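# Move glass flask from heating mantle to desk cork ring

## Task

Remove the round-bottom flask from the heating mantle and leave it standing upright in a cork ring placed on the desk. The cork rings are kept on the shelved bench by the window. The flask must never touch the floor. It is glass, so a drop of more than a few centimetres or a hard knock breaks it, and either outcome fails. At the end, release the flask and move the hands away. The robot must not tip over or finish leaning. The flask and ring must stay in place without the robot holding them.

## Robot and tools

ROBOT. A wheeled base with a lifting column that carries a head and two six-joint arms, left and right, each with a parallel gripper. Shoulder height S = 0.90 m + column_m. Folded, as at the start, the robot measures 0.73 m long by 0.62 m wide by S + 0.43 m tall, and its front sits 0.40 m ahead of the column.

FRAMES. Base frame: origin on the floor under the column, midway between the drive wheels; x forward, y left, z up. left_hand and right_hand are reported in this frame as the point where the fingers meet; the tips reach 8 mm further. The hand's z axis runs along the fingers (quat_wxyz maps (0,0,1) onto it) and its y axis along the opening. The odometry frame is the base frame as it was when the scene began.

execute_actions. Argument actions: a list holding one action, or empty to just read state and images. An action may contain base, joints, or both, plus optional speeds; all of its motions start together. base takes exactly one key and is an offset from where the base last measured itself: translate_m, metres, forward positive, -3 to 3; rotate_rad, radians, counter-clockwise from above (left) positive, -3.2 to 3.2. The base cannot slide sideways. joints is a single dictionary, shared by both arms, mapping joint names to absolute targets: column_m 0 to 0.8 m; head_tilt_rad -0.61 to 1.308 (0 level, positive looks down); for each side X = left or right: X_joint1_rad -2.879 to 2.879, X_joint2_rad 0 to 3.141, X_joint3_rad 0 to 3.019, X_joint4_rad -1.692 to 1.57, X_joint5_rad -1.57 to 1.57 (positive swings the hand toward the robot's right), X_joint6_rad -2.094 to 2.094 (positive rolls clockwise seen from behind), X_gripper_m 0 to 0.093 m (fingertip gap). Joint 1 pivots about an axis through the shoulder pointing forward and tilted 0.524 rad up; positive carries the hand ahead, down and to the robot's left. speeds caps top speed for that action only: translate_m 0.05 to 0.8 m/s, rotate_rad 0.1 to 1 rad/s (defaults are the maxima). A base move needing over 8.667 s is refused; no action runs past 15 s. Any unknown key or out-of-range number rejects the whole call. A joint or base omitted from an action may still be pushing toward an earlier target. cameras picks which images come back: cam_head_left, cam_head_right, cam_left_wrist, cam_right_wrist, nav_camera, or all (default); [] gives none. The pictures line lists image order.

wait: seconds, 0 to 10; nothing new is commanded. zoom_image: camera plus region [x0, y0, x1, y1] in pixels of that camera's latest full image, origin top-left, at most 504 by 504. finished_scene: scene, the number of the current scene; it is final and reports success.

ARM GEOMETRY. With left joint1 at -1.57 (right at 1.57) and joints 5, 6 at 0, the arm moves in a vertical forward plane 0.23 m beside the column. Let a = j2 - 0.35, b = 1.05 + j2 - j3, c = b - j4 (c = 1.57 means fingers vertical, down). Hand ahead = 0.12 + 0.39 sin a + 0.38 cos b + 0.25 cos c; hand height = S + 0.39 cos a - 0.38 sin b - 0.25 sin c. Example: j2, j3, j4 = 0.93, 0.78, 0.14 gives 0.60 m ahead, 0.25 m under S. Reality tends to sit up to about 5 cm lower and nearer (about 12 cm with heavy or far loads); trust the reported hand positions (1 to 3 cm accuracy). Reach is roughly 1 m from the shoulder. Below 0.4 m height, the base housing blocks a hand closer than 0.45 m ahead. Avoid moving arms while column_m is under 0.3.

LOADS AND GRIPPER. Light loads (up to 0.3 kg) are fine out to 0.6 m ahead with fingers down; keep fingers near vertical for heavier ones. Fingers are 7 cm long; outer span is opening + 1 cm at tips, + 5 cm at base; the hand body is 10 by 7 cm; the wrist camera sticks out 11 cm on one flat side. To grip, command an opening smaller than the object; off_target is then expected, and a reading 0.002 m or more above target means something is held. Targets within about 0.03 rad of the current reading (0.08 for joints 2, 3) may not move anything. speeds does not affect arms, so touch gently by stepping about 0.05 rad per call from your previous target.

RESULTS. base_status and joint_status: done, off_target (resting short, may still push), contact_stop (column or base only; target dropped), time_out. A blocked arm keeps pushing and heats up; resend its six reported positions to relax it, accepting a sag of roughly 1 cm per kg held. joint command not followed, with a cause line, means a self-collision check held back arm targets; back each moved joint off at least 0.05 rad, or move the other arm, or drive away from a blocking object. The column halts with contact_stop when an arm's load changes, such as a hand or held item touching down; it can still sink up to 0.15 to 0.2 m more and will not go lower until raised 0.2 m. The base stops only when a wheel stalls; back up 0.05 m before retrying. Hard pushing for about 3 s cuts the wheel motors for 2 s (wheel_motors_off = 1). Odometry counts wheel turns; a gap between turned_by_wheels and turned_by_imu above about 4 % and at least 0.05 rad means a hit or slip. base_tilt is in degrees. motor_effort lists only wheel motors. MOTOR HOT warns near 85 °C; at 100 °C that arm drops everything.

CAMERAS. Head cameras sit 0.91 to 1.03 m + column_m up, tilted down by about head_tilt_rad. Wrist cameras look along the fingers, angled 0.62 rad toward the hand's +x; closed fingertips sit at image centre; with fingers down and arm forward, higher in the image is farther ahead. nav_camera is at the base front, 0.23 m up, looking forward.

AVOID: dropping or bumping the flask, letting it reach the floor, arms striking or pressing each other, prolonged pushing, tipping the robot.

Each tool is called after "Call:" as a command line: name --argument value for each argument, lists and objects as JSON in quotes; but a table of rows of numbers goes row by row, as --pt "numbers of a row", without its own name.

## Session

Call:
execute_actions --actions '[]'

Scene clock: 0.00 s.
base_odometry: x=+0.000 y=+0.000 heading=+0.000 (m, m, rad; odometry frame)
turned_by_wheels: +0.000 (rad since the last result)
turned_by_imu: +0.000 (rad since the last result)
base_tilt: forward=-0.2 right=-0.8 (deg)
base_status: not commanded
joint_positions: column_m=+0.556 head_tilt_rad=+0.893 left_joint1_rad=-1.572 left_joint2_rad=+0.875 left_joint3_rad=+0.421 left_joint4_rad=-0.964 left_joint5_rad=-0.005 left_joint6_rad=+0.086 left_gripper_m=+0.095 right_joint1_rad=+1.543 right_joint2_rad=+0.910 right_joint3_rad=+0.402 right_joint4_rad=-0.937 right_joint5_rad=-0.016 right_joint6_rad=+0.023 right_gripper_m=+0.094
joint_status: not commanded
wheel_motors_off: 0
motor_effort: left_wheel=+3 right_wheel=+0 (%)
left_hand: x=+0.1528 y=+0.2252 z=+1.2554 quat_wxyz=(+0.432, -0.040, -0.901, +0.017) (m; base frame)
right_hand: x=+0.1398 y=-0.2284 z=+1.2528 quat_wxyz=(+0.444, -0.025, -0.895, +0.006) (m; base frame)
pictures: cam_head_left, cam_head_right, cam_left_wrist, cam_right_wrist, nav_camera
Images, in order (width x height): cam_head_left 672x504, cam_head_right 672x504, cam_left_wrist 672x504, cam_right_wrist 672x504, nav_camera 672x504.

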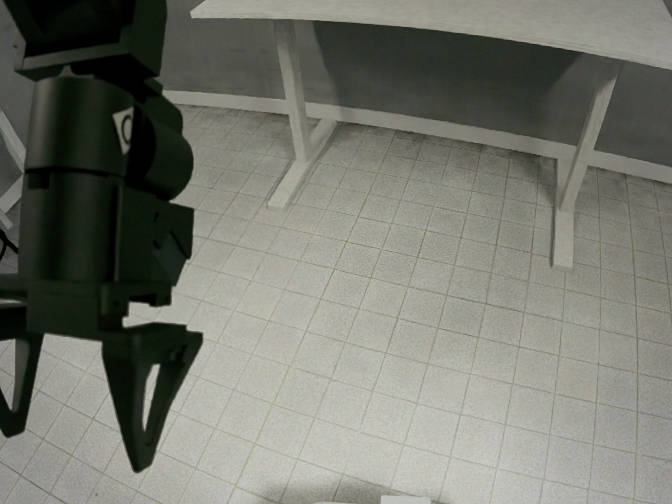

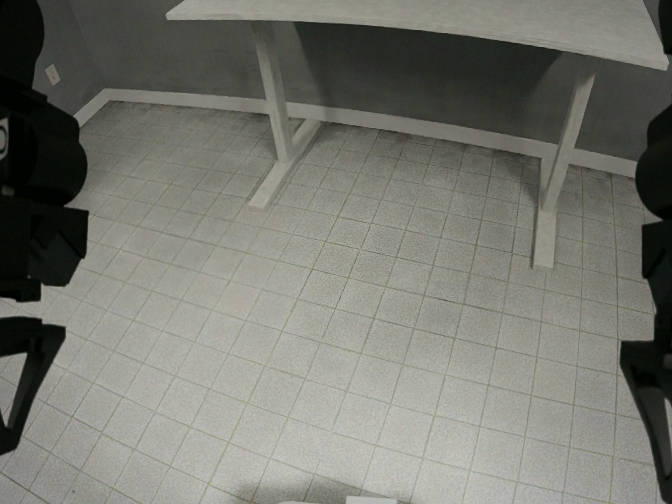

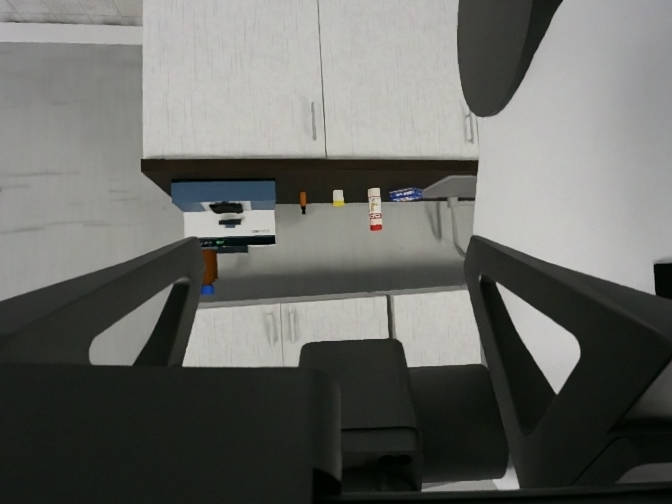

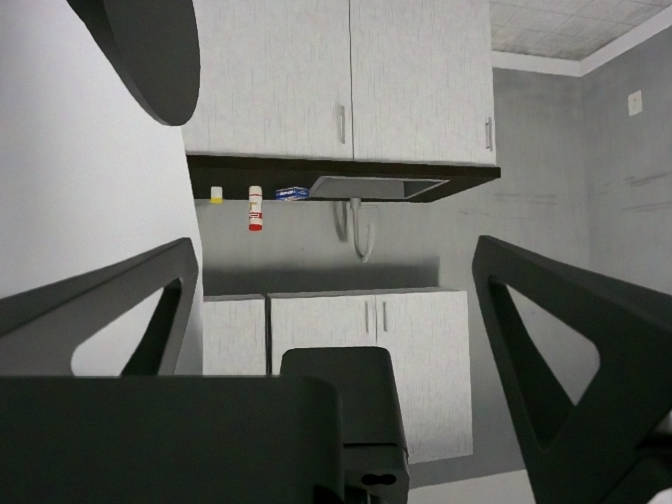

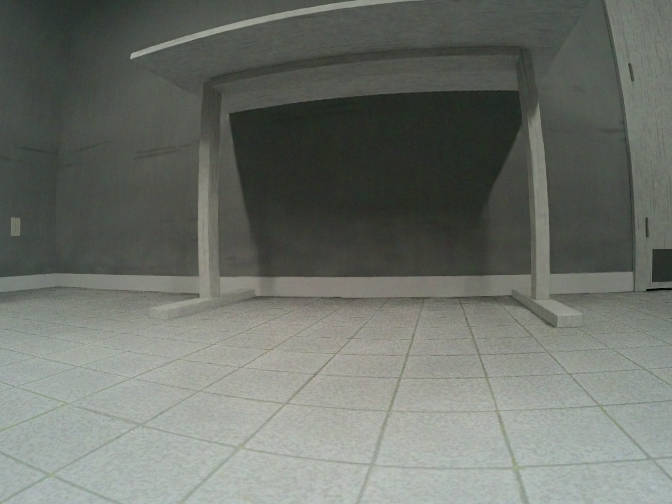

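Call:
execute_actions --actions '[{"joints":{"head_tilt_rad":0.35}}]' --cameras '["cam_head_right"]'

Call:
execute_actions --actions '[{"base":{"rotate_rad":1.1}}]' --cameras '["cam_head_right","nav_camera","cam_right_wrist"]'

Scene clock: 5.00 s.
base_odometry: x=+0.000 y=+0.000 heading=+0.000 (m, m, rad; odometry frame)
turned_by_wheels: +0.000 (rad since the last result)
turned_by_imu: +0.000 (rad since the last result)
base_tilt: forward=-0.2 right=-0.7 (deg)
base_status: not commanded
joint_positions: column_m=+0.556 head_tilt_rad=+0.369 left_joint1_rad=-1.572 left_joint2_rad=+0.875 left_joint3_rad=+0.421 left_joint4_rad=-0.964 left_joint5_rad=-0.005 left_joint6_rad=+0.086 left_gripper_m=+0.095 right_joint1_rad=+1.543 right_joint2_rad=+0.910 right_joint3_rad=+0.402 right_joint4_rad=-0.937 right_joint5_rad=-0.016 right_joint6_rad=+0.023 right_gripper_m=+0.094
joint_status: all done
wheel_motors_off: 0
motor_effort: left_wheel=+3(3) right_wheel=+0(0) (%)
left_hand: x=+0.1528 y=+0.2252 z=+1.2554 quat_wxyz=(+0.432, -0.040, -0.901, +0.017) (m; base frame)
right_hand: x=+0.1398 y=-0.2284 z=+1.2528 quat_wxyz=(+0.444, -0.025, -0.895, +0.006) (m; base frame)
pictures: cam_head_right
camera_calibration (this result's frames):
cam_head_right: T_world_to_cam=[[0.134934, -0.990833, -0.0065066, -0.0398864], [-0.342368, -0.0404604, -0.938694, 1.46256], [0.929826, 0.12889, -0.34469, 0.416364], [0, 0, 0, 1]] pos_world=[0.118972, -0.0340098, 1.51616]
Images, in order (width x height): cam_head_right 672x504.

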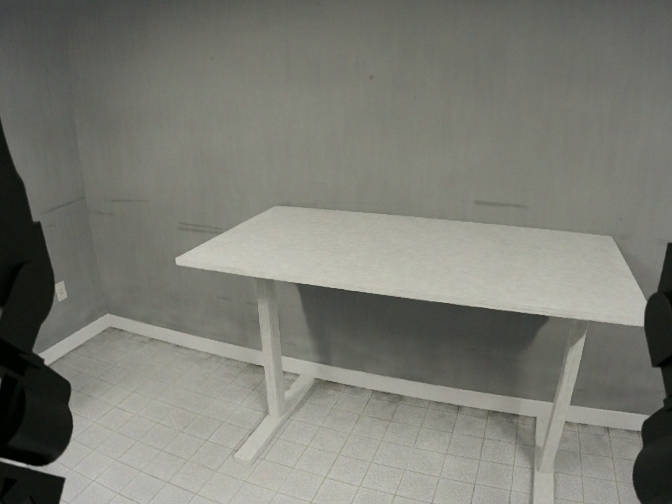

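Scene clock: 7.40 s.
base_odometry: x=+0.000 y=+0.000 heading=+1.100 (m, m, rad; odometry frame)
turned_by_wheels: +1.100 (rad since the last result)
turned_by_imu: +1.099 (rad since the last result)
base_tilt: forward=-0.3 right=-0.8 (deg)
base_status: done
joint_positions: column_m=+0.556 head_tilt_rad=+0.369 left_joint1_rad=-1.572 left_joint2_rad=+0.875 left_joint3_rad=+0.421 left_joint4_rad=-0.964 left_joint5_rad=-0.005 left_joint6_rad=+0.086 left_gripper_m=+0.095 right_joint1_rad=+1.543 right_joint2_rad=+0.910 right_joint3_rad=+0.403 right_joint4_rad=-0.937 right_joint5_rad=-0.016 right_joint6_rad=+0.023 right_gripper_m=+0.094
joint_status: not commanded
wheel_motors_off: 0
motor_effort: left_wheel=-1(37) right_wheel=+1(30) (%)
left_hand: x=+0.1528 y=+0.2252 z=+1.2554 quat_wxyz=(+0.432, -0.040, -0.901, +0.017) (m; base frame)
right_hand: x=+0.1400 y=-0.2284 z=+1.2527 quat_wxyz=(+0.444, -0.025, -0.896, +0.006) (m; base frame)
pictures: cam_head_right, cam_right_wrist, nav_camera
camera_calibration (this result's frames):
cam_head_right: T_world_to_cam=[[0.134935, -0.990833, -0.0064983, -0.0398992], [-0.342311, -0.0404604, -0.938715, 1.46259], [0.929847, 0.12889, -0.344632, 0.416275], [0, 0, 0, 1]] pos_world=[0.118973, -0.0340098, 1.51616]
cam_right_wrist: T_world_to_cam=[[-0.0369418, -0.998404, 0.0427272, -0.275875], [-0.0211486, 0.0435279, 0.998828, -1.23418], [-0.999094, 0.0359949, -0.0227229, 0.302966], [0, 0, 0, 1]] pos_world=[0.266399, -0.232618, 1.2514]
Images, in order (width x height): cam_head_right 672x504, cam_right_wrist 672x504, nav_camera 672x504.

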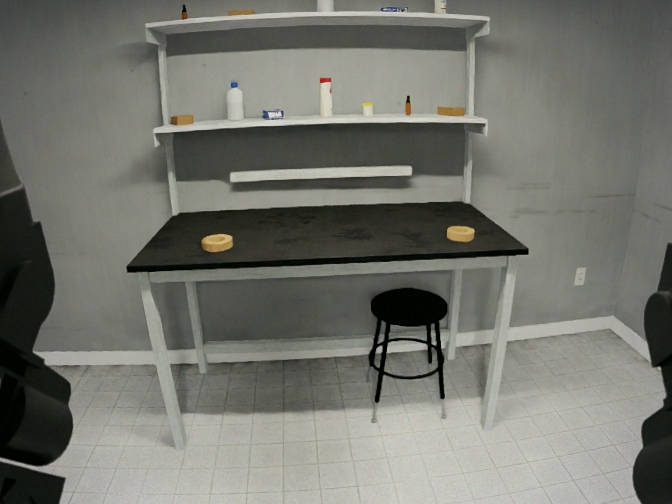

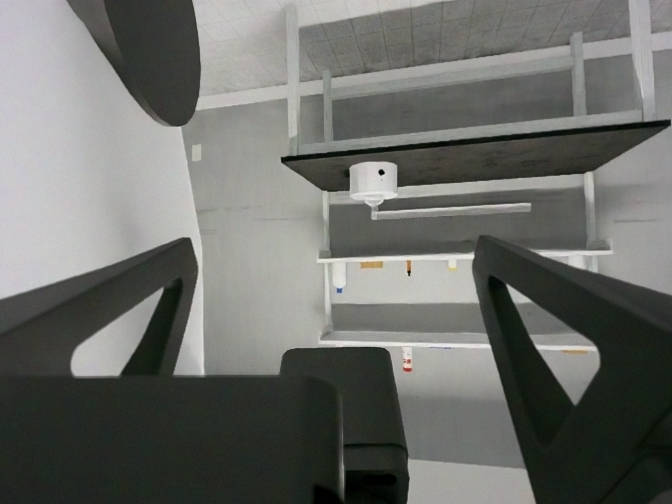

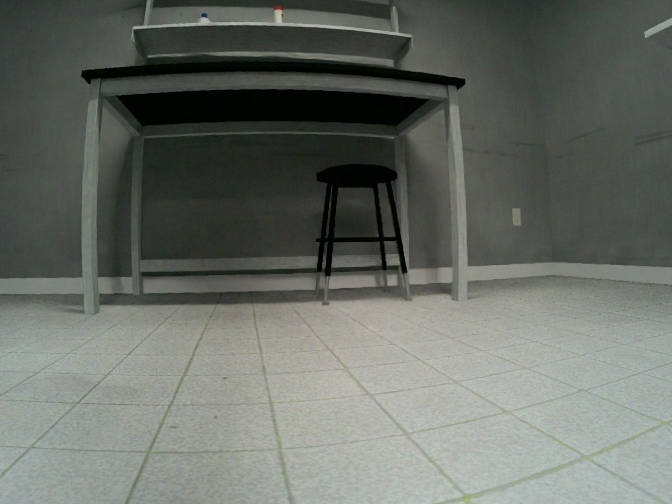

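Call:
zoom_image --camera "cam_head_right" --region '[180, 200, 500, 280]'

Call:
zoom_image --camera "cam_right_wrist" --region '[310, 140, 430, 230]'

Region (180, 200, 500, 280) of cam_head_right's 672x504 image, scaled by 1.575, with more detail than that image has; it fills the top 126 rows of this view, and the rest is white.

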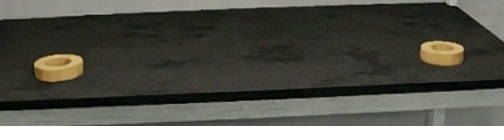

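Region (310, 140, 430, 230) of cam_right_wrist's 672x504 image, scaled by 4.200, with more detail than that image has; it fills the top 378 rows of this view, and the rest is white.

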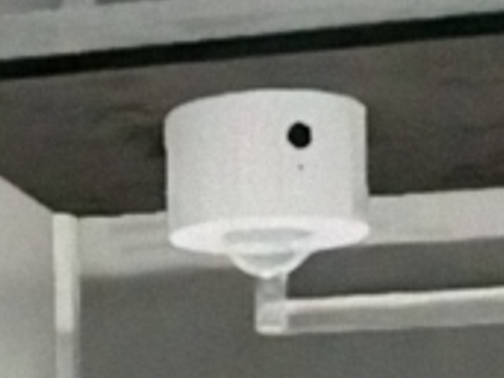

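Call:
execute_actions --actions '[{"base":{"rotate_rad":0.206},"joints":{"head_tilt_rad":0.75,"left_joint2_rad":1.39,"left_joint3_rad":1.3,"left_joint4_rad":-0.4,"left_joint6_rad":0,"left_gripper_m":0.06,"column_m":0.6}}]' --cameras '[]'

Call:
execute_actions --actions '[{"base":{"translate_m":1.1}}]'

Scene clock: 40.33 s.
base_odometry: x=+0.000 y=+0.000 heading=+1.305 (m, m, rad; odometry frame)
turned_by_wheels: +0.205 (rad since the last result)
turned_by_imu: +0.206 (rad since the last result)
base_tilt: forward=-0.1 right=-0.7 (deg)
base_status: done
joint_positions: column_m=+0.600 head_tilt_rad=+0.752 left_joint1_rad=-1.572 left_joint2_rad=+1.385 left_joint3_rad=+1.298 left_joint4_rad=-0.404 left_joint5_rad=-0.005 left_joint6_rad=+0.008 left_gripper_m=+0.060 right_joint1_rad=+1.543 right_joint2_rad=+0.910 right_joint3_rad=+0.403 right_joint4_rad=-0.937 right_joint5_rad=-0.016 right_joint6_rad=+0.023 right_gripper_m=+0.094
joint_status: all done
wheel_motors_off: 0
motor_effort: left_wheel=-4(30) right_wheel=+4(29) (%)
left_hand: x=+0.6249 y=+0.2249 z=+1.1053 quat_wxyz=(-0.016, -0.004, -1.000, -0.002) (m; base frame)
right_hand: x=+0.1400 y=-0.2284 z=+1.2968 quat_wxyz=(+0.444, -0.025, -0.896, +0.006) (m; base frame)
pictures: none
No camera images: the call's "cameras" was empty. Leave "cameras" out to get every camera's image.

Scene clock: 43.90 s.
base_odometry: x=+0.289 y=+1.061 heading=+1.305 (m, m, rad; odometry frame)
turned_by_wheels: +0.000 (rad since the last result)
turned_by_imu: +0.001 (rad since the last result)
base_tilt: forward=-0.2 right=-0.9 (deg)
base_status: done
joint_positions: column_m=+0.600 head_tilt_rad=+0.753 left_joint1_rad=-1.572 left_joint2_rad=+1.385 left_joint3_rad=+1.298 left_joint4_rad=-0.404 left_joint5_rad=-0.005 left_joint6_rad=+0.008 left_gripper_m=+0.060 right_joint1_rad=+1.543 right_joint2_rad=+0.910 right_joint3_rad=+0.404 right_joint4_rad=-0.937 right_joint5_rad=-0.016 right_joint6_rad=+0.023 right_gripper_m=+0.094
joint_status: not commanded
wheel_motors_off: 0
motor_effort: left_wheel=+0(48) right_wheel=+0(49) (%)
left_hand: x=+0.6246 y=+0.2249 z=+1.1053 quat_wxyz=(-0.016, -0.004, -1.000, -0.002) (m; base frame)
right_hand: x=+0.1406 y=-0.2284 z=+1.2966 quat_wxyz=(+0.444, -0.025, -0.896, +0.006) (m; base frame)
pictures: cam_head_left, cam_head_right, cam_left_wrist, cam_right_wrist, nav_camera
camera_calibration (this result's frames):
cam_head_left: T_world_to_cam=[[0.118721, -0.991551, -0.0522746, 0.117601], [-0.674032, -0.0418215, -0.737518, 1.20295], [0.7291, 0.122793, -0.673302, 0.959708], [0, 0, 0, 1]] pos_world=[0.097143, 0.0490703, 1.53952]
cam_head_right: T_world_to_cam=[[0.122684, -0.990833, -0.0565534, 0.040383], [-0.668918, -0.0404604, -0.742234, 1.20877], [0.733142, 0.12889, -0.66775, 0.95376], [0, 0, 0, 1]] pos_world=[0.10437, -0.0340098, 1.53635]
cam_left_wrist: T_world_to_cam=[[-0.0226663, -0.999723, -0.00636783, 0.247962], [-0.829853, 0.0152621, 0.557773, -0.094383], [-0.557521, 0.017927, -0.829969, 1.38469], [0, 0, 0, 1]] pos_world=[0.699292, 0.22451, 1.20348]
cam_right_wrist: T_world_to_cam=[[-0.0369636, -0.998404, 0.0427006, -0.277705], [-0.0222925, 0.043543, 0.998803, -1.27785], [-0.999068, 0.0359674, -0.0238664, 0.306045], [0, 0, 0, 1]] pos_world=[0.267008, -0.232628, 1.29548]
Images, in order (width x height): cam_head_left 672x504, cam_head_right 672x504, cam_left_wrist 672x504, cam_right_wrist 672x504, nav_camera 672x504.

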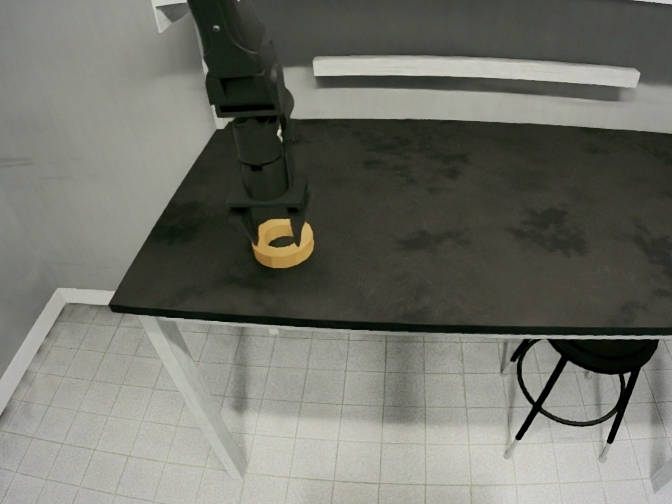

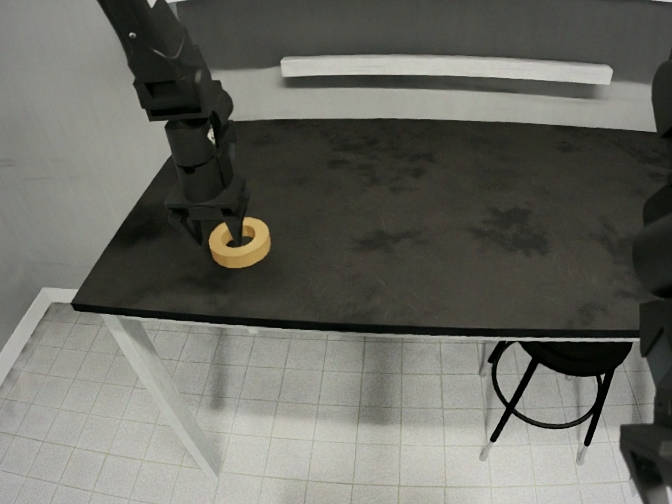

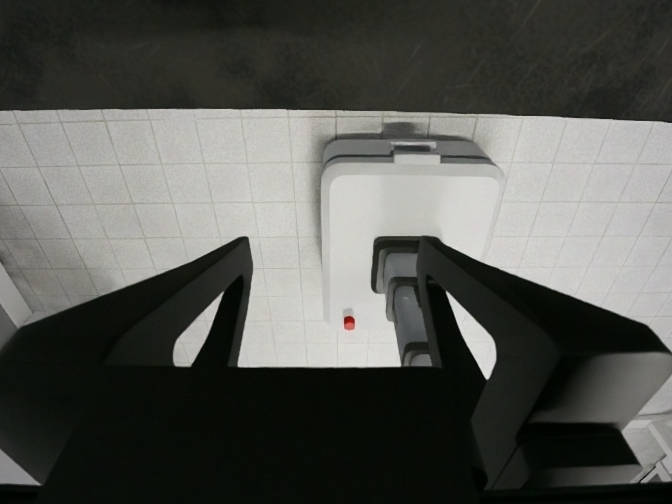

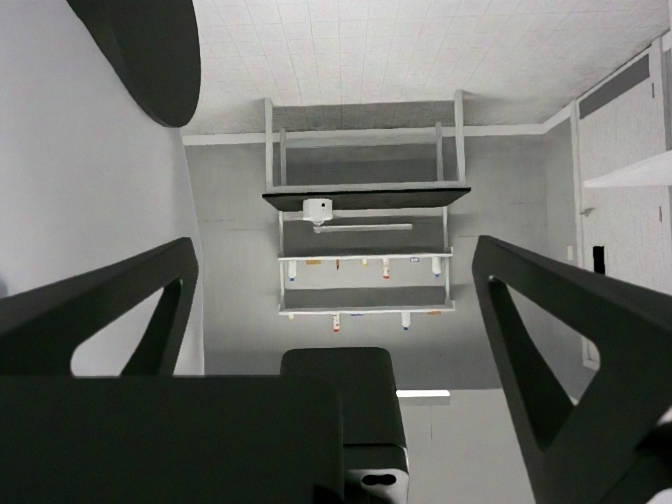

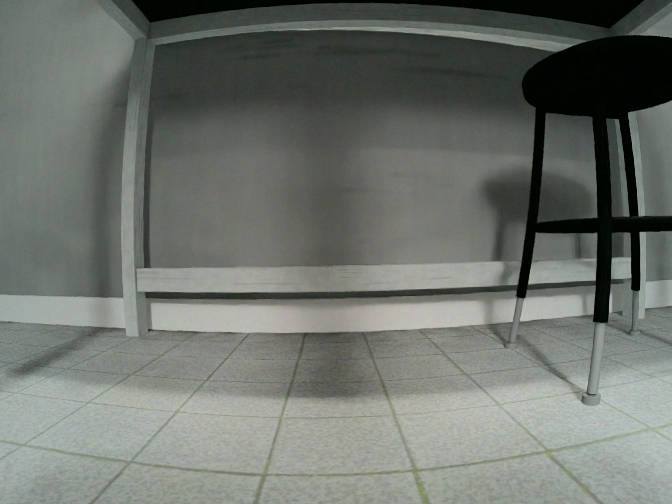

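Call:
execute_actions --actions '[{"base":{"translate_m":0.17},"joints":{"column_m":0.52,"head_tilt_rad":0.85}}]' --cameras '["cam_head_right","cam_left_wrist","cam_head_left"]'

Scene clock: 57.80 s.
base_odometry: x=+0.334 y=+1.226 heading=+1.305 (m, m, rad; odometry frame)
turned_by_wheels: +0.000 (rad since the last result)
turned_by_imu: +0.000 (rad since the last result)
base_tilt: forward=-0.2 right=-0.8 (deg)
base_status: done
joint_positions: column_m=+0.520 head_tilt_rad=+0.852 left_joint1_rad=-1.572 left_joint2_rad=+1.385 left_joint3_rad=+1.297 left_joint4_rad=-0.404 left_joint5_rad=-0.005 left_joint6_rad=+0.008 left_gripper_m=+0.060 right_joint1_rad=+1.543 right_joint2_rad=+0.909 right_joint3_rad=+0.404 right_joint4_rad=-0.937 right_joint5_rad=-0.016 right_joint6_rad=+0.023 right_gripper_m=+0.094
joint_status: all done
wheel_motors_off: 0
motor_effort: left_wheel=+0(32) right_wheel=+0(30) (%)
left_hand: x=+0.6240 y=+0.2249 z=+1.0252 quat_wxyz=(-0.015, -0.004, -1.000, -0.002) (m; base frame)
right_hand: x=+0.1410 y=-0.2284 z=+1.2167 quat_wxyz=(+0.443, -0.025, -0.896, +0.006) (m; base frame)
pictures: cam_head_left, cam_head_right, cam_left_wrist
camera_calibration (this result's frames):
cam_head_left: T_world_to_cam=[[0.112972, -0.991551, -0.0637534, 0.131], [-0.74363, -0.0418215, -0.667282, 1.04175], [0.658978, 0.122793, -0.742071, 1.01301], [0, 0, 0, 1]] pos_world=[0.0923269, 0.0490703, 1.45522]
cam_head_right: T_world_to_cam=[[0.116493, -0.990833, -0.0684029, 0.0540213], [-0.739007, -0.0404604, -0.672481, 1.04794], [0.663549, 0.12889, -0.736946, 1.00812], [0, 0, 0, 1]] pos_world=[0.0992046, -0.0340098, 1.45134]
cam_left_wrist: T_world_to_cam=[[-0.0226742, -0.999723, -0.0063423, 0.247416], [-0.829215, 0.0152625, 0.558722, -0.0516599], [-0.55847, 0.0179277, -0.829331, 1.3178], [0, 0, 0, 1]] pos_world=[0.698727, 0.22451, 1.12333]
Images, in order (width x height): cam_head_left 672x504, cam_head_right 672x504, cam_left_wrist 672x504.

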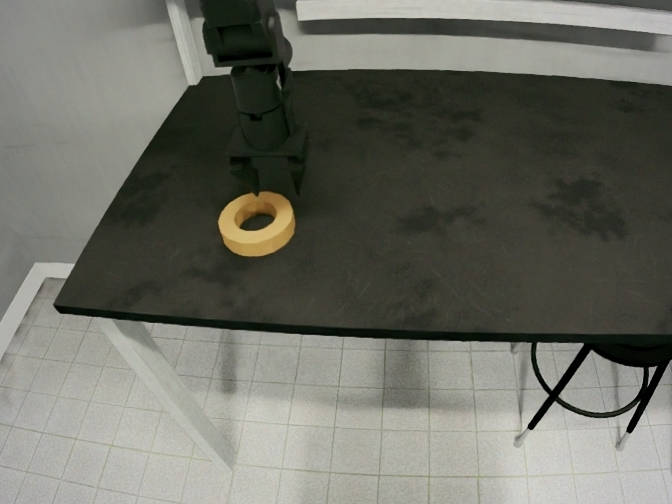

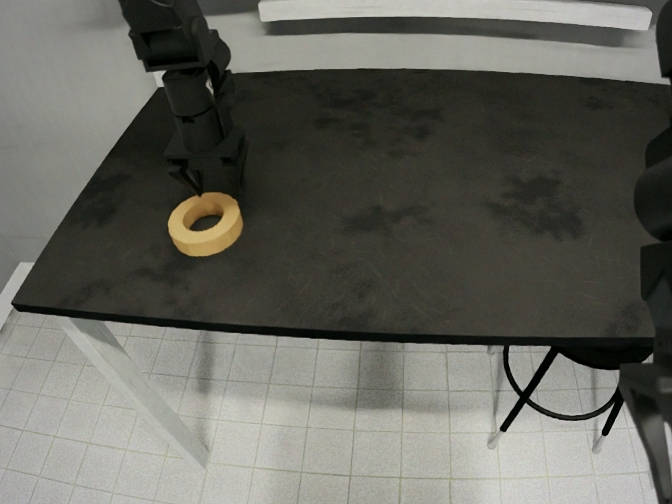

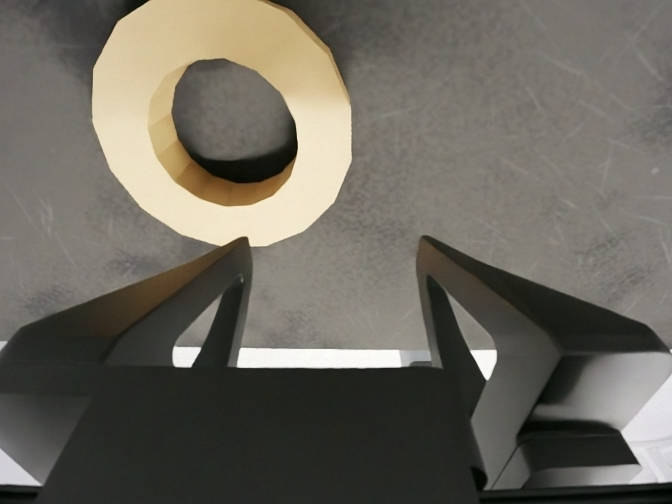

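Call:
execute_actions --actions '[{"base":{"translate_m":0.028},"joints":{"column_m":0.475}}]' --cameras '["cam_head_right","cam_left_wrist"]'

Scene clock: 65.83 s.
base_odometry: x=+0.341 y=+1.253 heading=+1.305 (m, m, rad; odometry frame)
turned_by_wheels: +0.000 (rad since the last result)
turned_by_imu: +0.000 (rad since the last result)
base_tilt: forward=-0.2 right=-0.8 (deg)
base_status: done
joint_positions: column_m=+0.475 head_tilt_rad=+0.852 left_joint1_rad=-1.572 left_joint2_rad=+1.385 left_joint3_rad=+1.297 left_joint4_rad=-0.404 left_joint5_rad=-0.005 left_joint6_rad=+0.008 left_gripper_m=+0.060 right_joint1_rad=+1.543 right_joint2_rad=+0.909 right_joint3_rad=+0.403 right_joint4_rad=-0.937 right_joint5_rad=-0.016 right_joint6_rad=+0.023 right_gripper_m=+0.094
joint_status: all done
wheel_motors_off: 0
motor_effort: left_wheel=+0(33) right_wheel=+0(30) (%)
left_hand: x=+0.6244 y=+0.2249 z=+0.9803 quat_wxyz=(-0.016, -0.004, -1.000, -0.002) (m; base frame)
right_hand: x=+0.1407 y=-0.2284 z=+1.1719 quat_wxyz=(+0.443, -0.025, -0.896, +0.006) (m; base frame)
pictures: cam_head_right, cam_left_wrist
camera_calibration (this result's frames):
cam_head_right: T_world_to_cam=[[0.116479, -0.990833, -0.0684265, 0.0509785], [-0.739143, -0.0404604, -0.672332, 1.01747], [0.6634, 0.12889, -0.73708, 0.975161], [0, 0, 0, 1]] pos_world=[0.0991936, -0.0340098, 1.40634]
cam_left_wrist: T_world_to_cam=[[-0.0226689, -0.999723, -0.00635932, 0.247155], [-0.829641, 0.0152622, 0.558089, -0.0253297], [-0.557837, 0.0179272, -0.829757, 1.28087], [0, 0, 0, 1]] pos_world=[0.699104, 0.22451, 1.07852]
Images, in order (width x height): cam_head_right 672x504, cam_left_wrist 672x504.

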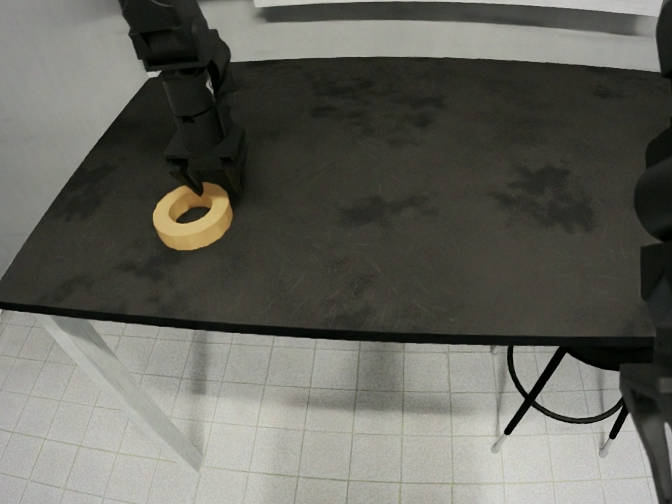

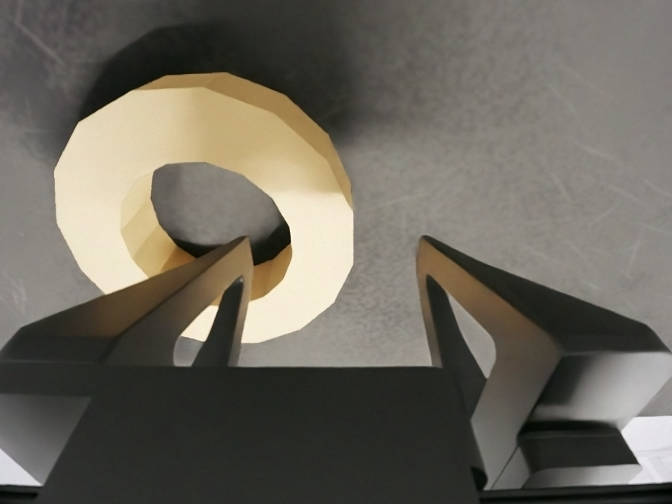

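Call:
execute_actions --actions '[{"joints":{"column_m":0.44}}]' --cameras '["cam_head_right","cam_left_wrist"]'

Call:
execute_actions --actions '[{"joints":{"left_gripper_m":0.01}}]' --cameras '["cam_head_right","cam_left_wrist"]'

Scene clock: 72.63 s.
base_odometry: x=+0.341 y=+1.253 heading=+1.305 (m, m, rad; odometry frame)
turned_by_wheels: +0.000 (rad since the last result)
turned_by_imu: +0.000 (rad since the last result)
base_tilt: forward=-0.1 right=-0.8 (deg)
base_status: not commanded
joint_positions: column_m=+0.440 head_tilt_rad=+0.852 left_joint1_rad=-1.572 left_joint2_rad=+1.385 left_joint3_rad=+1.297 left_joint4_rad=-0.404 left_joint5_rad=-0.005 left_joint6_rad=+0.008 left_gripper_m=+0.060 right_joint1_rad=+1.543 right_joint2_rad=+0.909 right_joint3_rad=+0.403 right_joint4_rad=-0.937 right_joint5_rad=-0.016 right_joint6_rad=+0.023 right_gripper_m=+0.094
joint_status: all done
wheel_motors_off: 0
motor_effort: left_wheel=+0(0) right_wheel=+0(0) (%)
left_hand: x=+0.6244 y=+0.2249 z=+0.9453 quat_wxyz=(-0.016, -0.004, -1.000, -0.002) (m; base frame)
right_hand: x=+0.1407 y=-0.2284 z=+1.1368 quat_wxyz=(+0.443, -0.025, -0.896, +0.006) (m; base frame)
pictures: cam_head_right, cam_left_wrist
camera_calibration (this result's frames):
cam_head_right: T_world_to_cam=[[0.116479, -0.990833, -0.0684265, 0.048583], [-0.739143, -0.0404604, -0.672332, 0.993929], [0.6634, 0.12889, -0.73708, 0.949356], [0, 0, 0, 1]] pos_world=[0.0991936, -0.0340098, 1.37133]
cam_left_wrist: T_world_to_cam=[[-0.0226689, -0.999723, -0.00635932, 0.246932], [-0.829641, 0.0152622, 0.558089, -0.00579132], [-0.557837, 0.0179272, -0.829757, 1.25182], [0, 0, 0, 1]] pos_world=[0.699104, 0.22451, 1.04351]
Images, in order (width x height): cam_head_right 672x504, cam_left_wrist 672x504.

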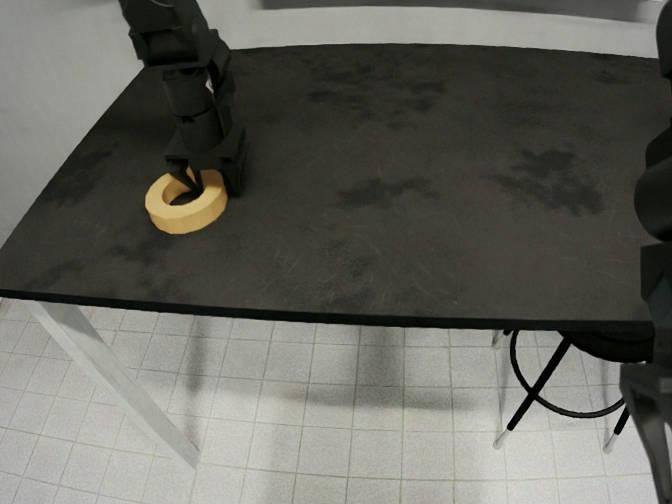

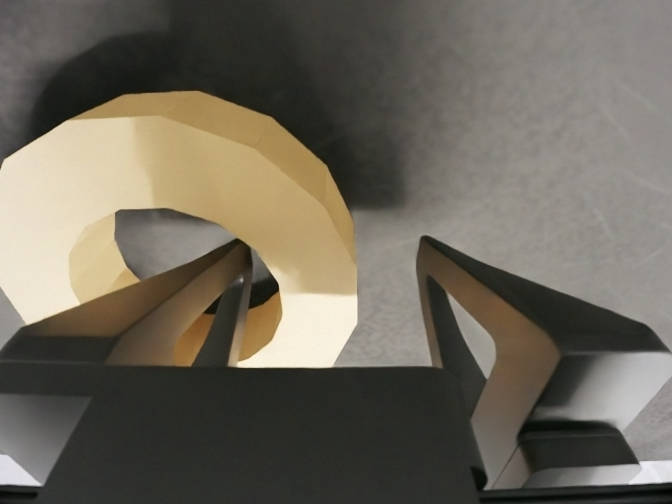

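Scene clock: 73.23 s.
base_odometry: x=+0.341 y=+1.253 heading=+1.305 (m, m, rad; odometry frame)
turned_by_wheels: +0.000 (rad since the last result)
turned_by_imu: +0.000 (rad since the last result)
base_tilt: forward=-0.4 right=-0.7 (deg)
base_status: not commanded
joint_positions: column_m=+0.440 head_tilt_rad=+0.852 left_joint1_rad=-1.572 left_joint2_rad=+1.385 left_joint3_rad=+1.297 left_joint4_rad=-0.404 left_joint5_rad=-0.004 left_joint6_rad=+0.007 left_gripper_m=+0.023 right_joint1_rad=+1.543 right_joint2_rad=+0.909 right_joint3_rad=+0.403 right_joint4_rad=-0.937 right_joint5_rad=-0.016 right_joint6_rad=+0.023 right_gripper_m=+0.094
joint_status: left_gripper_m off_target (ended at +0.023, target +0.010)
wheel_motors_off: 0
motor_effort: left_wheel=+1(0) right_wheel=+0(0) (%)
left_hand: x=+0.6244 y=+0.2248 z=+0.9453 quat_wxyz=(-0.016, -0.004, -1.000, -0.002) (m; base frame)
right_hand: x=+0.1407 y=-0.2284 z=+1.1368 quat_wxyz=(+0.443, -0.025, -0.896, +0.006) (m; base frame)
pictures: cam_head_right, cam_left_wrist
camera_calibration (this result's frames):
cam_head_right: T_world_to_cam=[[0.116479, -0.990833, -0.0684265, 0.0485829], [-0.739143, -0.0404604, -0.672332, 0.993929], [0.6634, 0.12889, -0.73708, 0.949356], [0, 0, 0, 1]] pos_world=[0.0991936, -0.0340098, 1.37133]
cam_left_wrist: T_world_to_cam=[[-0.0222997, -0.999734, -0.00596621, 0.246267], [-0.829647, 0.0151753, 0.558082, -0.00576003], [-0.557843, 0.0173949, -0.829764, 1.25195], [0, 0, 0, 1]] pos_world=[0.699104, 0.224511, 1.04351]
Images, in order (width x height): cam_head_right 672x504, cam_left_wrist 672x504.

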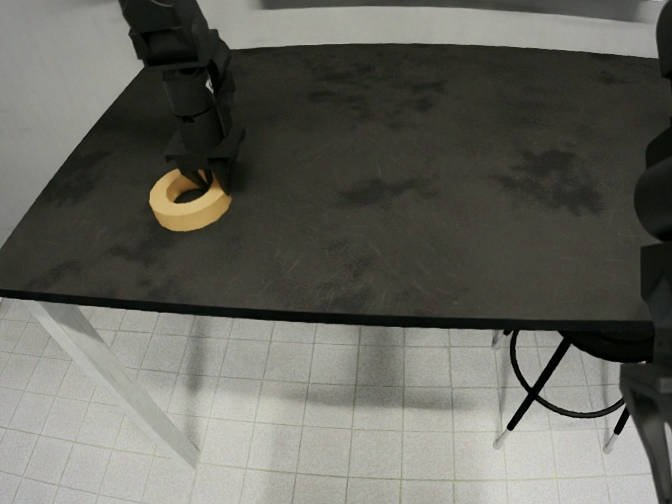

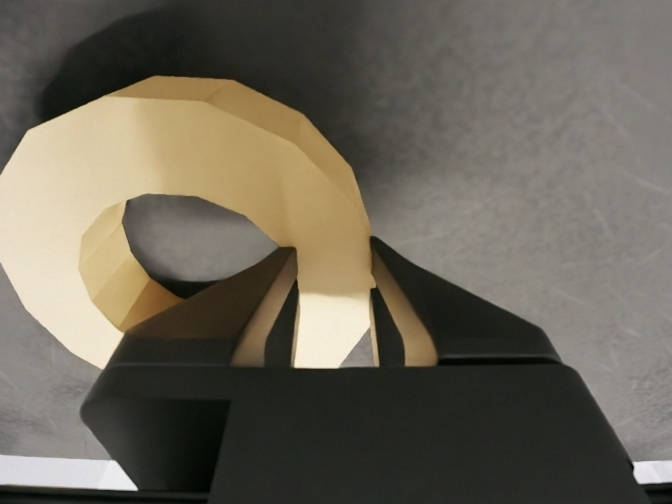

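Call:
execute_actions --actions '[{"joints":{"column_m":0.5}}]' --cameras '["cam_left_wrist"]'

Call:
execute_actions --actions '[{"base":{"translate_m":-1.2},"joints":{"column_m":0.78,"head_tilt_rad":0.5}}]' --cameras '["cam_right_wrist","cam_left_wrist"]'

Call:
execute_actions --actions '[{"base":{"rotate_rad":-3.0}}]' --cameras '["cam_head_right","cam_head_left","nav_camera"]'

Scene clock: 86.40 s.
base_odometry: x=+0.341 y=+1.253 heading=+1.305 (m, m, rad; odometry frame)
turned_by_wheels: +0.000 (rad since the last result)
turned_by_imu: +0.000 (rad since the last result)
base_tilt: forward=-0.2 right=-0.7 (deg)
base_status: not commanded
joint_positions: column_m=+0.500 head_tilt_rad=+0.852 left_joint1_rad=-1.572 left_joint2_rad=+1.385 left_joint3_rad=+1.297 left_joint4_rad=-0.404 left_joint5_rad=-0.004 left_joint6_rad=+0.007 left_gripper_m=+0.023 right_joint1_rad=+1.543 right_joint2_rad=+0.909 right_joint3_rad=+0.403 right_joint4_rad=-0.937 right_joint5_rad=-0.016 right_joint6_rad=+0.023 right_gripper_m=+0.094
joint_status: all done
wheel_motors_off: 0
motor_effort: left_wheel=+1(1) right_wheel=+0(0) (%)
left_hand: x=+0.6244 y=+0.2248 z=+1.0052 quat_wxyz=(-0.016, -0.004, -1.000, -0.002) (m; base frame)
right_hand: x=+0.1407 y=-0.2284 z=+1.1967 quat_wxyz=(+0.443, -0.025, -0.896, +0.006) (m; base frame)
pictures: cam_left_wrist
camera_calibration (this result's frames):
cam_left_wrist: T_world_to_cam=[[-0.0222997, -0.999734, -0.00596621, 0.246624], [-0.829647, 0.0151753, 0.558082, -0.0391795], [-0.557843, 0.0173949, -0.829764, 1.30164], [0, 0, 0, 1]] pos_world=[0.699104, 0.224511, 1.10339]
Images, in order (width x height): cam_left_wrist 672x504.

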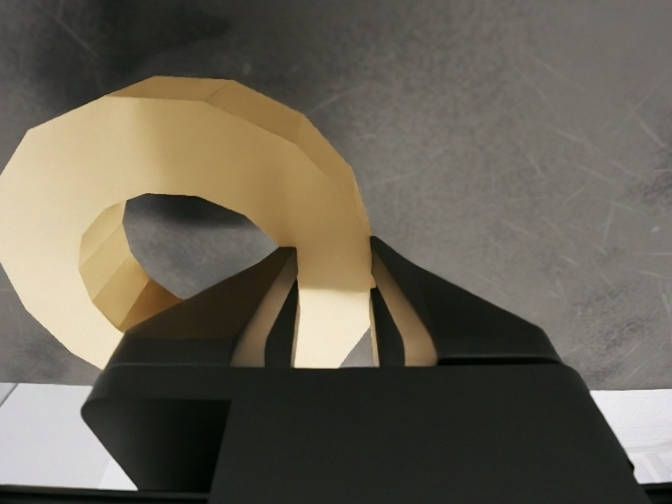

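Scene clock: 90.63 s.
base_odometry: x=+0.026 y=+0.095 heading=+1.304 (m, m, rad; odometry frame)
turned_by_wheels: -0.001 (rad since the last result)
turned_by_imu: -0.001 (rad since the last result)
base_tilt: forward=-0.3 right=-0.9 (deg)
base_status: done
joint_positions: column_m=+0.780 head_tilt_rad=+0.518 left_joint1_rad=-1.572 left_joint2_rad=+1.385 left_joint3_rad=+1.295 left_joint4_rad=-0.404 left_joint5_rad=-0.004 left_joint6_rad=+0.007 left_gripper_m=+0.023 right_joint1_rad=+1.543 right_joint2_rad=+0.909 right_joint3_rad=+0.400 right_joint4_rad=-0.937 right_joint5_rad=-0.016 right_joint6_rad=+0.023 right_gripper_m=+0.094
joint_status: all done
wheel_motors_off: 0
motor_effort: left_wheel=-1(51) right_wheel=+1(44) (%)
left_hand: x=+0.6228 y=+0.2248 z=+1.2847 quat_wxyz=(-0.014, -0.004, -1.000, -0.002) (m; base frame)
right_hand: x=+0.1391 y=-0.2284 z=+1.4773 quat_wxyz=(+0.445, -0.025, -0.895, +0.006) (m; base frame)
pictures: cam_left_wrist, cam_right_wrist
camera_calibration (this result's frames):
cam_left_wrist: T_world_to_cam=[[-0.0223172, -0.999733, -0.00590759, 0.248192], [-0.828154, 0.0151761, 0.560296, -0.200273], [-0.560057, 0.0173966, -0.828272, 1.53217], [0, 0, 0, 1]] pos_world=[0.697784, 0.224511, 1.38273]
cam_right_wrist: T_world_to_cam=[[-0.0369199, -0.998403, 0.0427539, -0.285526], [-0.0200048, 0.0435129, 0.998853, -1.45873], [-0.999118, 0.0360223, -0.0215793, 0.305411], [0, 0, 0, 1]] pos_world=[0.265418, -0.232598, 1.47586]
Images, in order (width x height): cam_left_wrist 672x504, cam_right_wrist 672x504.

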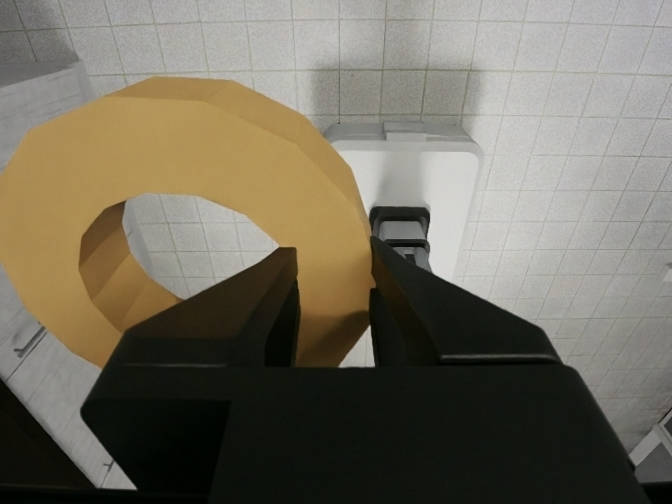

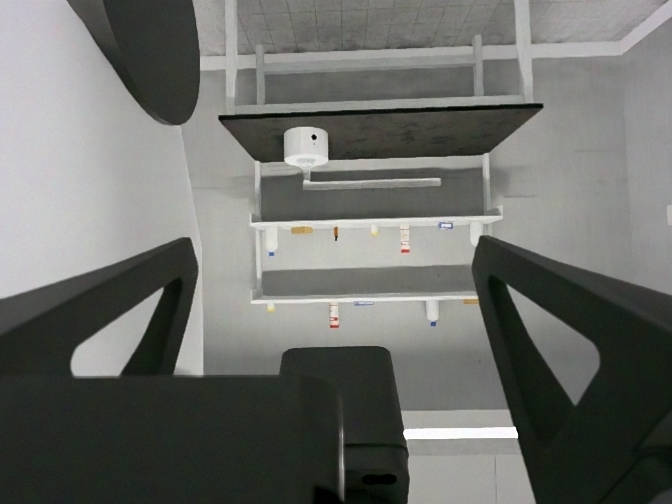

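Scene clock: 94.93 s.
base_odometry: x=+0.026 y=+0.095 heading=-1.695 (m, m, rad; odometry frame)
turned_by_wheels: -3.000 (rad since the last result)
turned_by_imu: -3.002 (rad since the last result)
base_tilt: forward=-0.1 right=-0.7 (deg)
base_status: done
joint_positions: column_m=+0.780 head_tilt_rad=+0.518 left_joint1_rad=-1.571 left_joint2_rad=+1.385 left_joint3_rad=+1.295 left_joint4_rad=-0.404 left_joint5_rad=-0.004 left_joint6_rad=+0.007 left_gripper_m=+0.023 right_joint1_rad=+1.543 right_joint2_rad=+0.909 right_joint3_rad=+0.402 right_joint4_rad=-0.937 right_joint5_rad=-0.016 right_joint6_rad=+0.023 right_gripper_m=+0.094
joint_status: not commanded
wheel_motors_off: 0
motor_effort: left_wheel=+2(49) right_wheel=-1(33) (%)
left_hand: x=+0.6228 y=+0.2250 z=+1.2847 quat_wxyz=(-0.014, -0.004, -1.000, -0.002) (m; base frame)
right_hand: x=+0.1399 y=-0.2284 z=+1.4770 quat_wxyz=(+0.444, -0.025, -0.896, +0.006) (m; base frame)
pictures: cam_head_left, cam_head_right, nav_camera
camera_calibration (this result's frames):
cam_head_left: T_world_to_cam=[[0.127632, -0.991551, -0.0231826, 0.0751905], [-0.483698, -0.0418215, -0.874235, 1.56762], [0.865879, 0.122793, -0.484949, 0.741448], [0, 0, 0, 1]] pos_world=[0.106652, 0.0490703, 1.73177]
cam_head_right: T_world_to_cam=[[0.132482, -0.990833, -0.0264205, -0.00313932], [-0.477626, -0.0404604, -0.877631, 1.5719], [0.868517, 0.12889, -0.478608, 0.733177], [0, 0, 0, 1]] pos_world=[0.114419, -0.0340098, 1.73037]
Images, in order (width x height): cam_head_left 672x504, cam_head_right 672x504, nav_camera 672x504.

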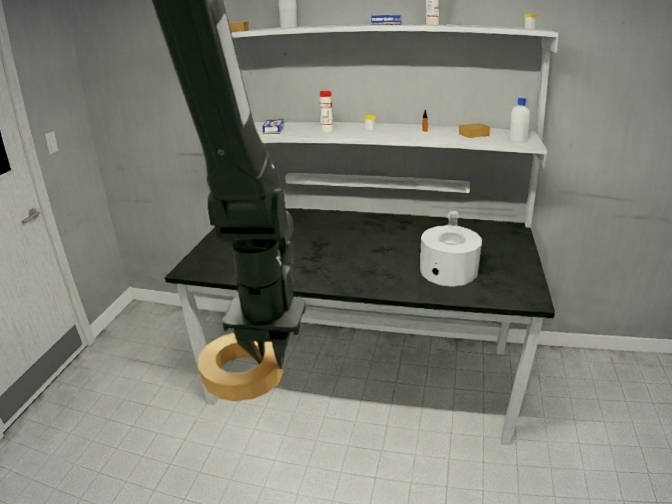

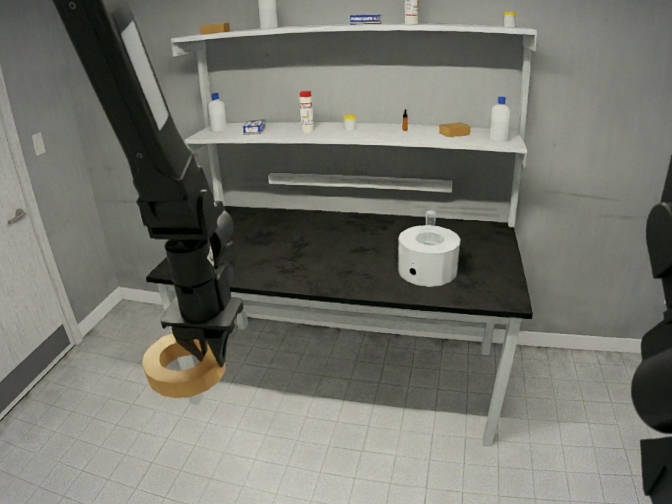

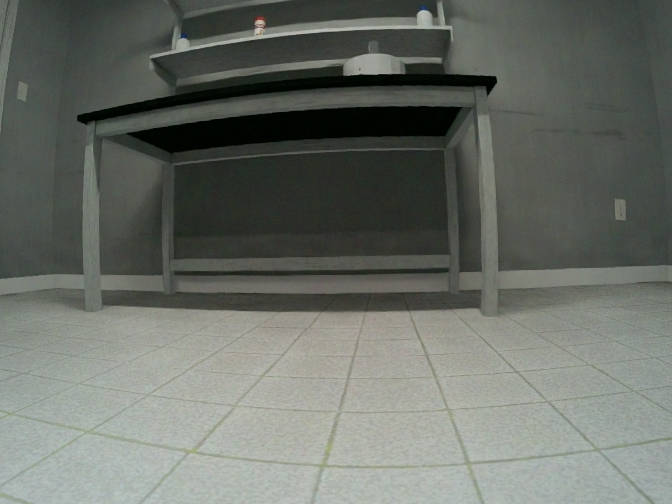

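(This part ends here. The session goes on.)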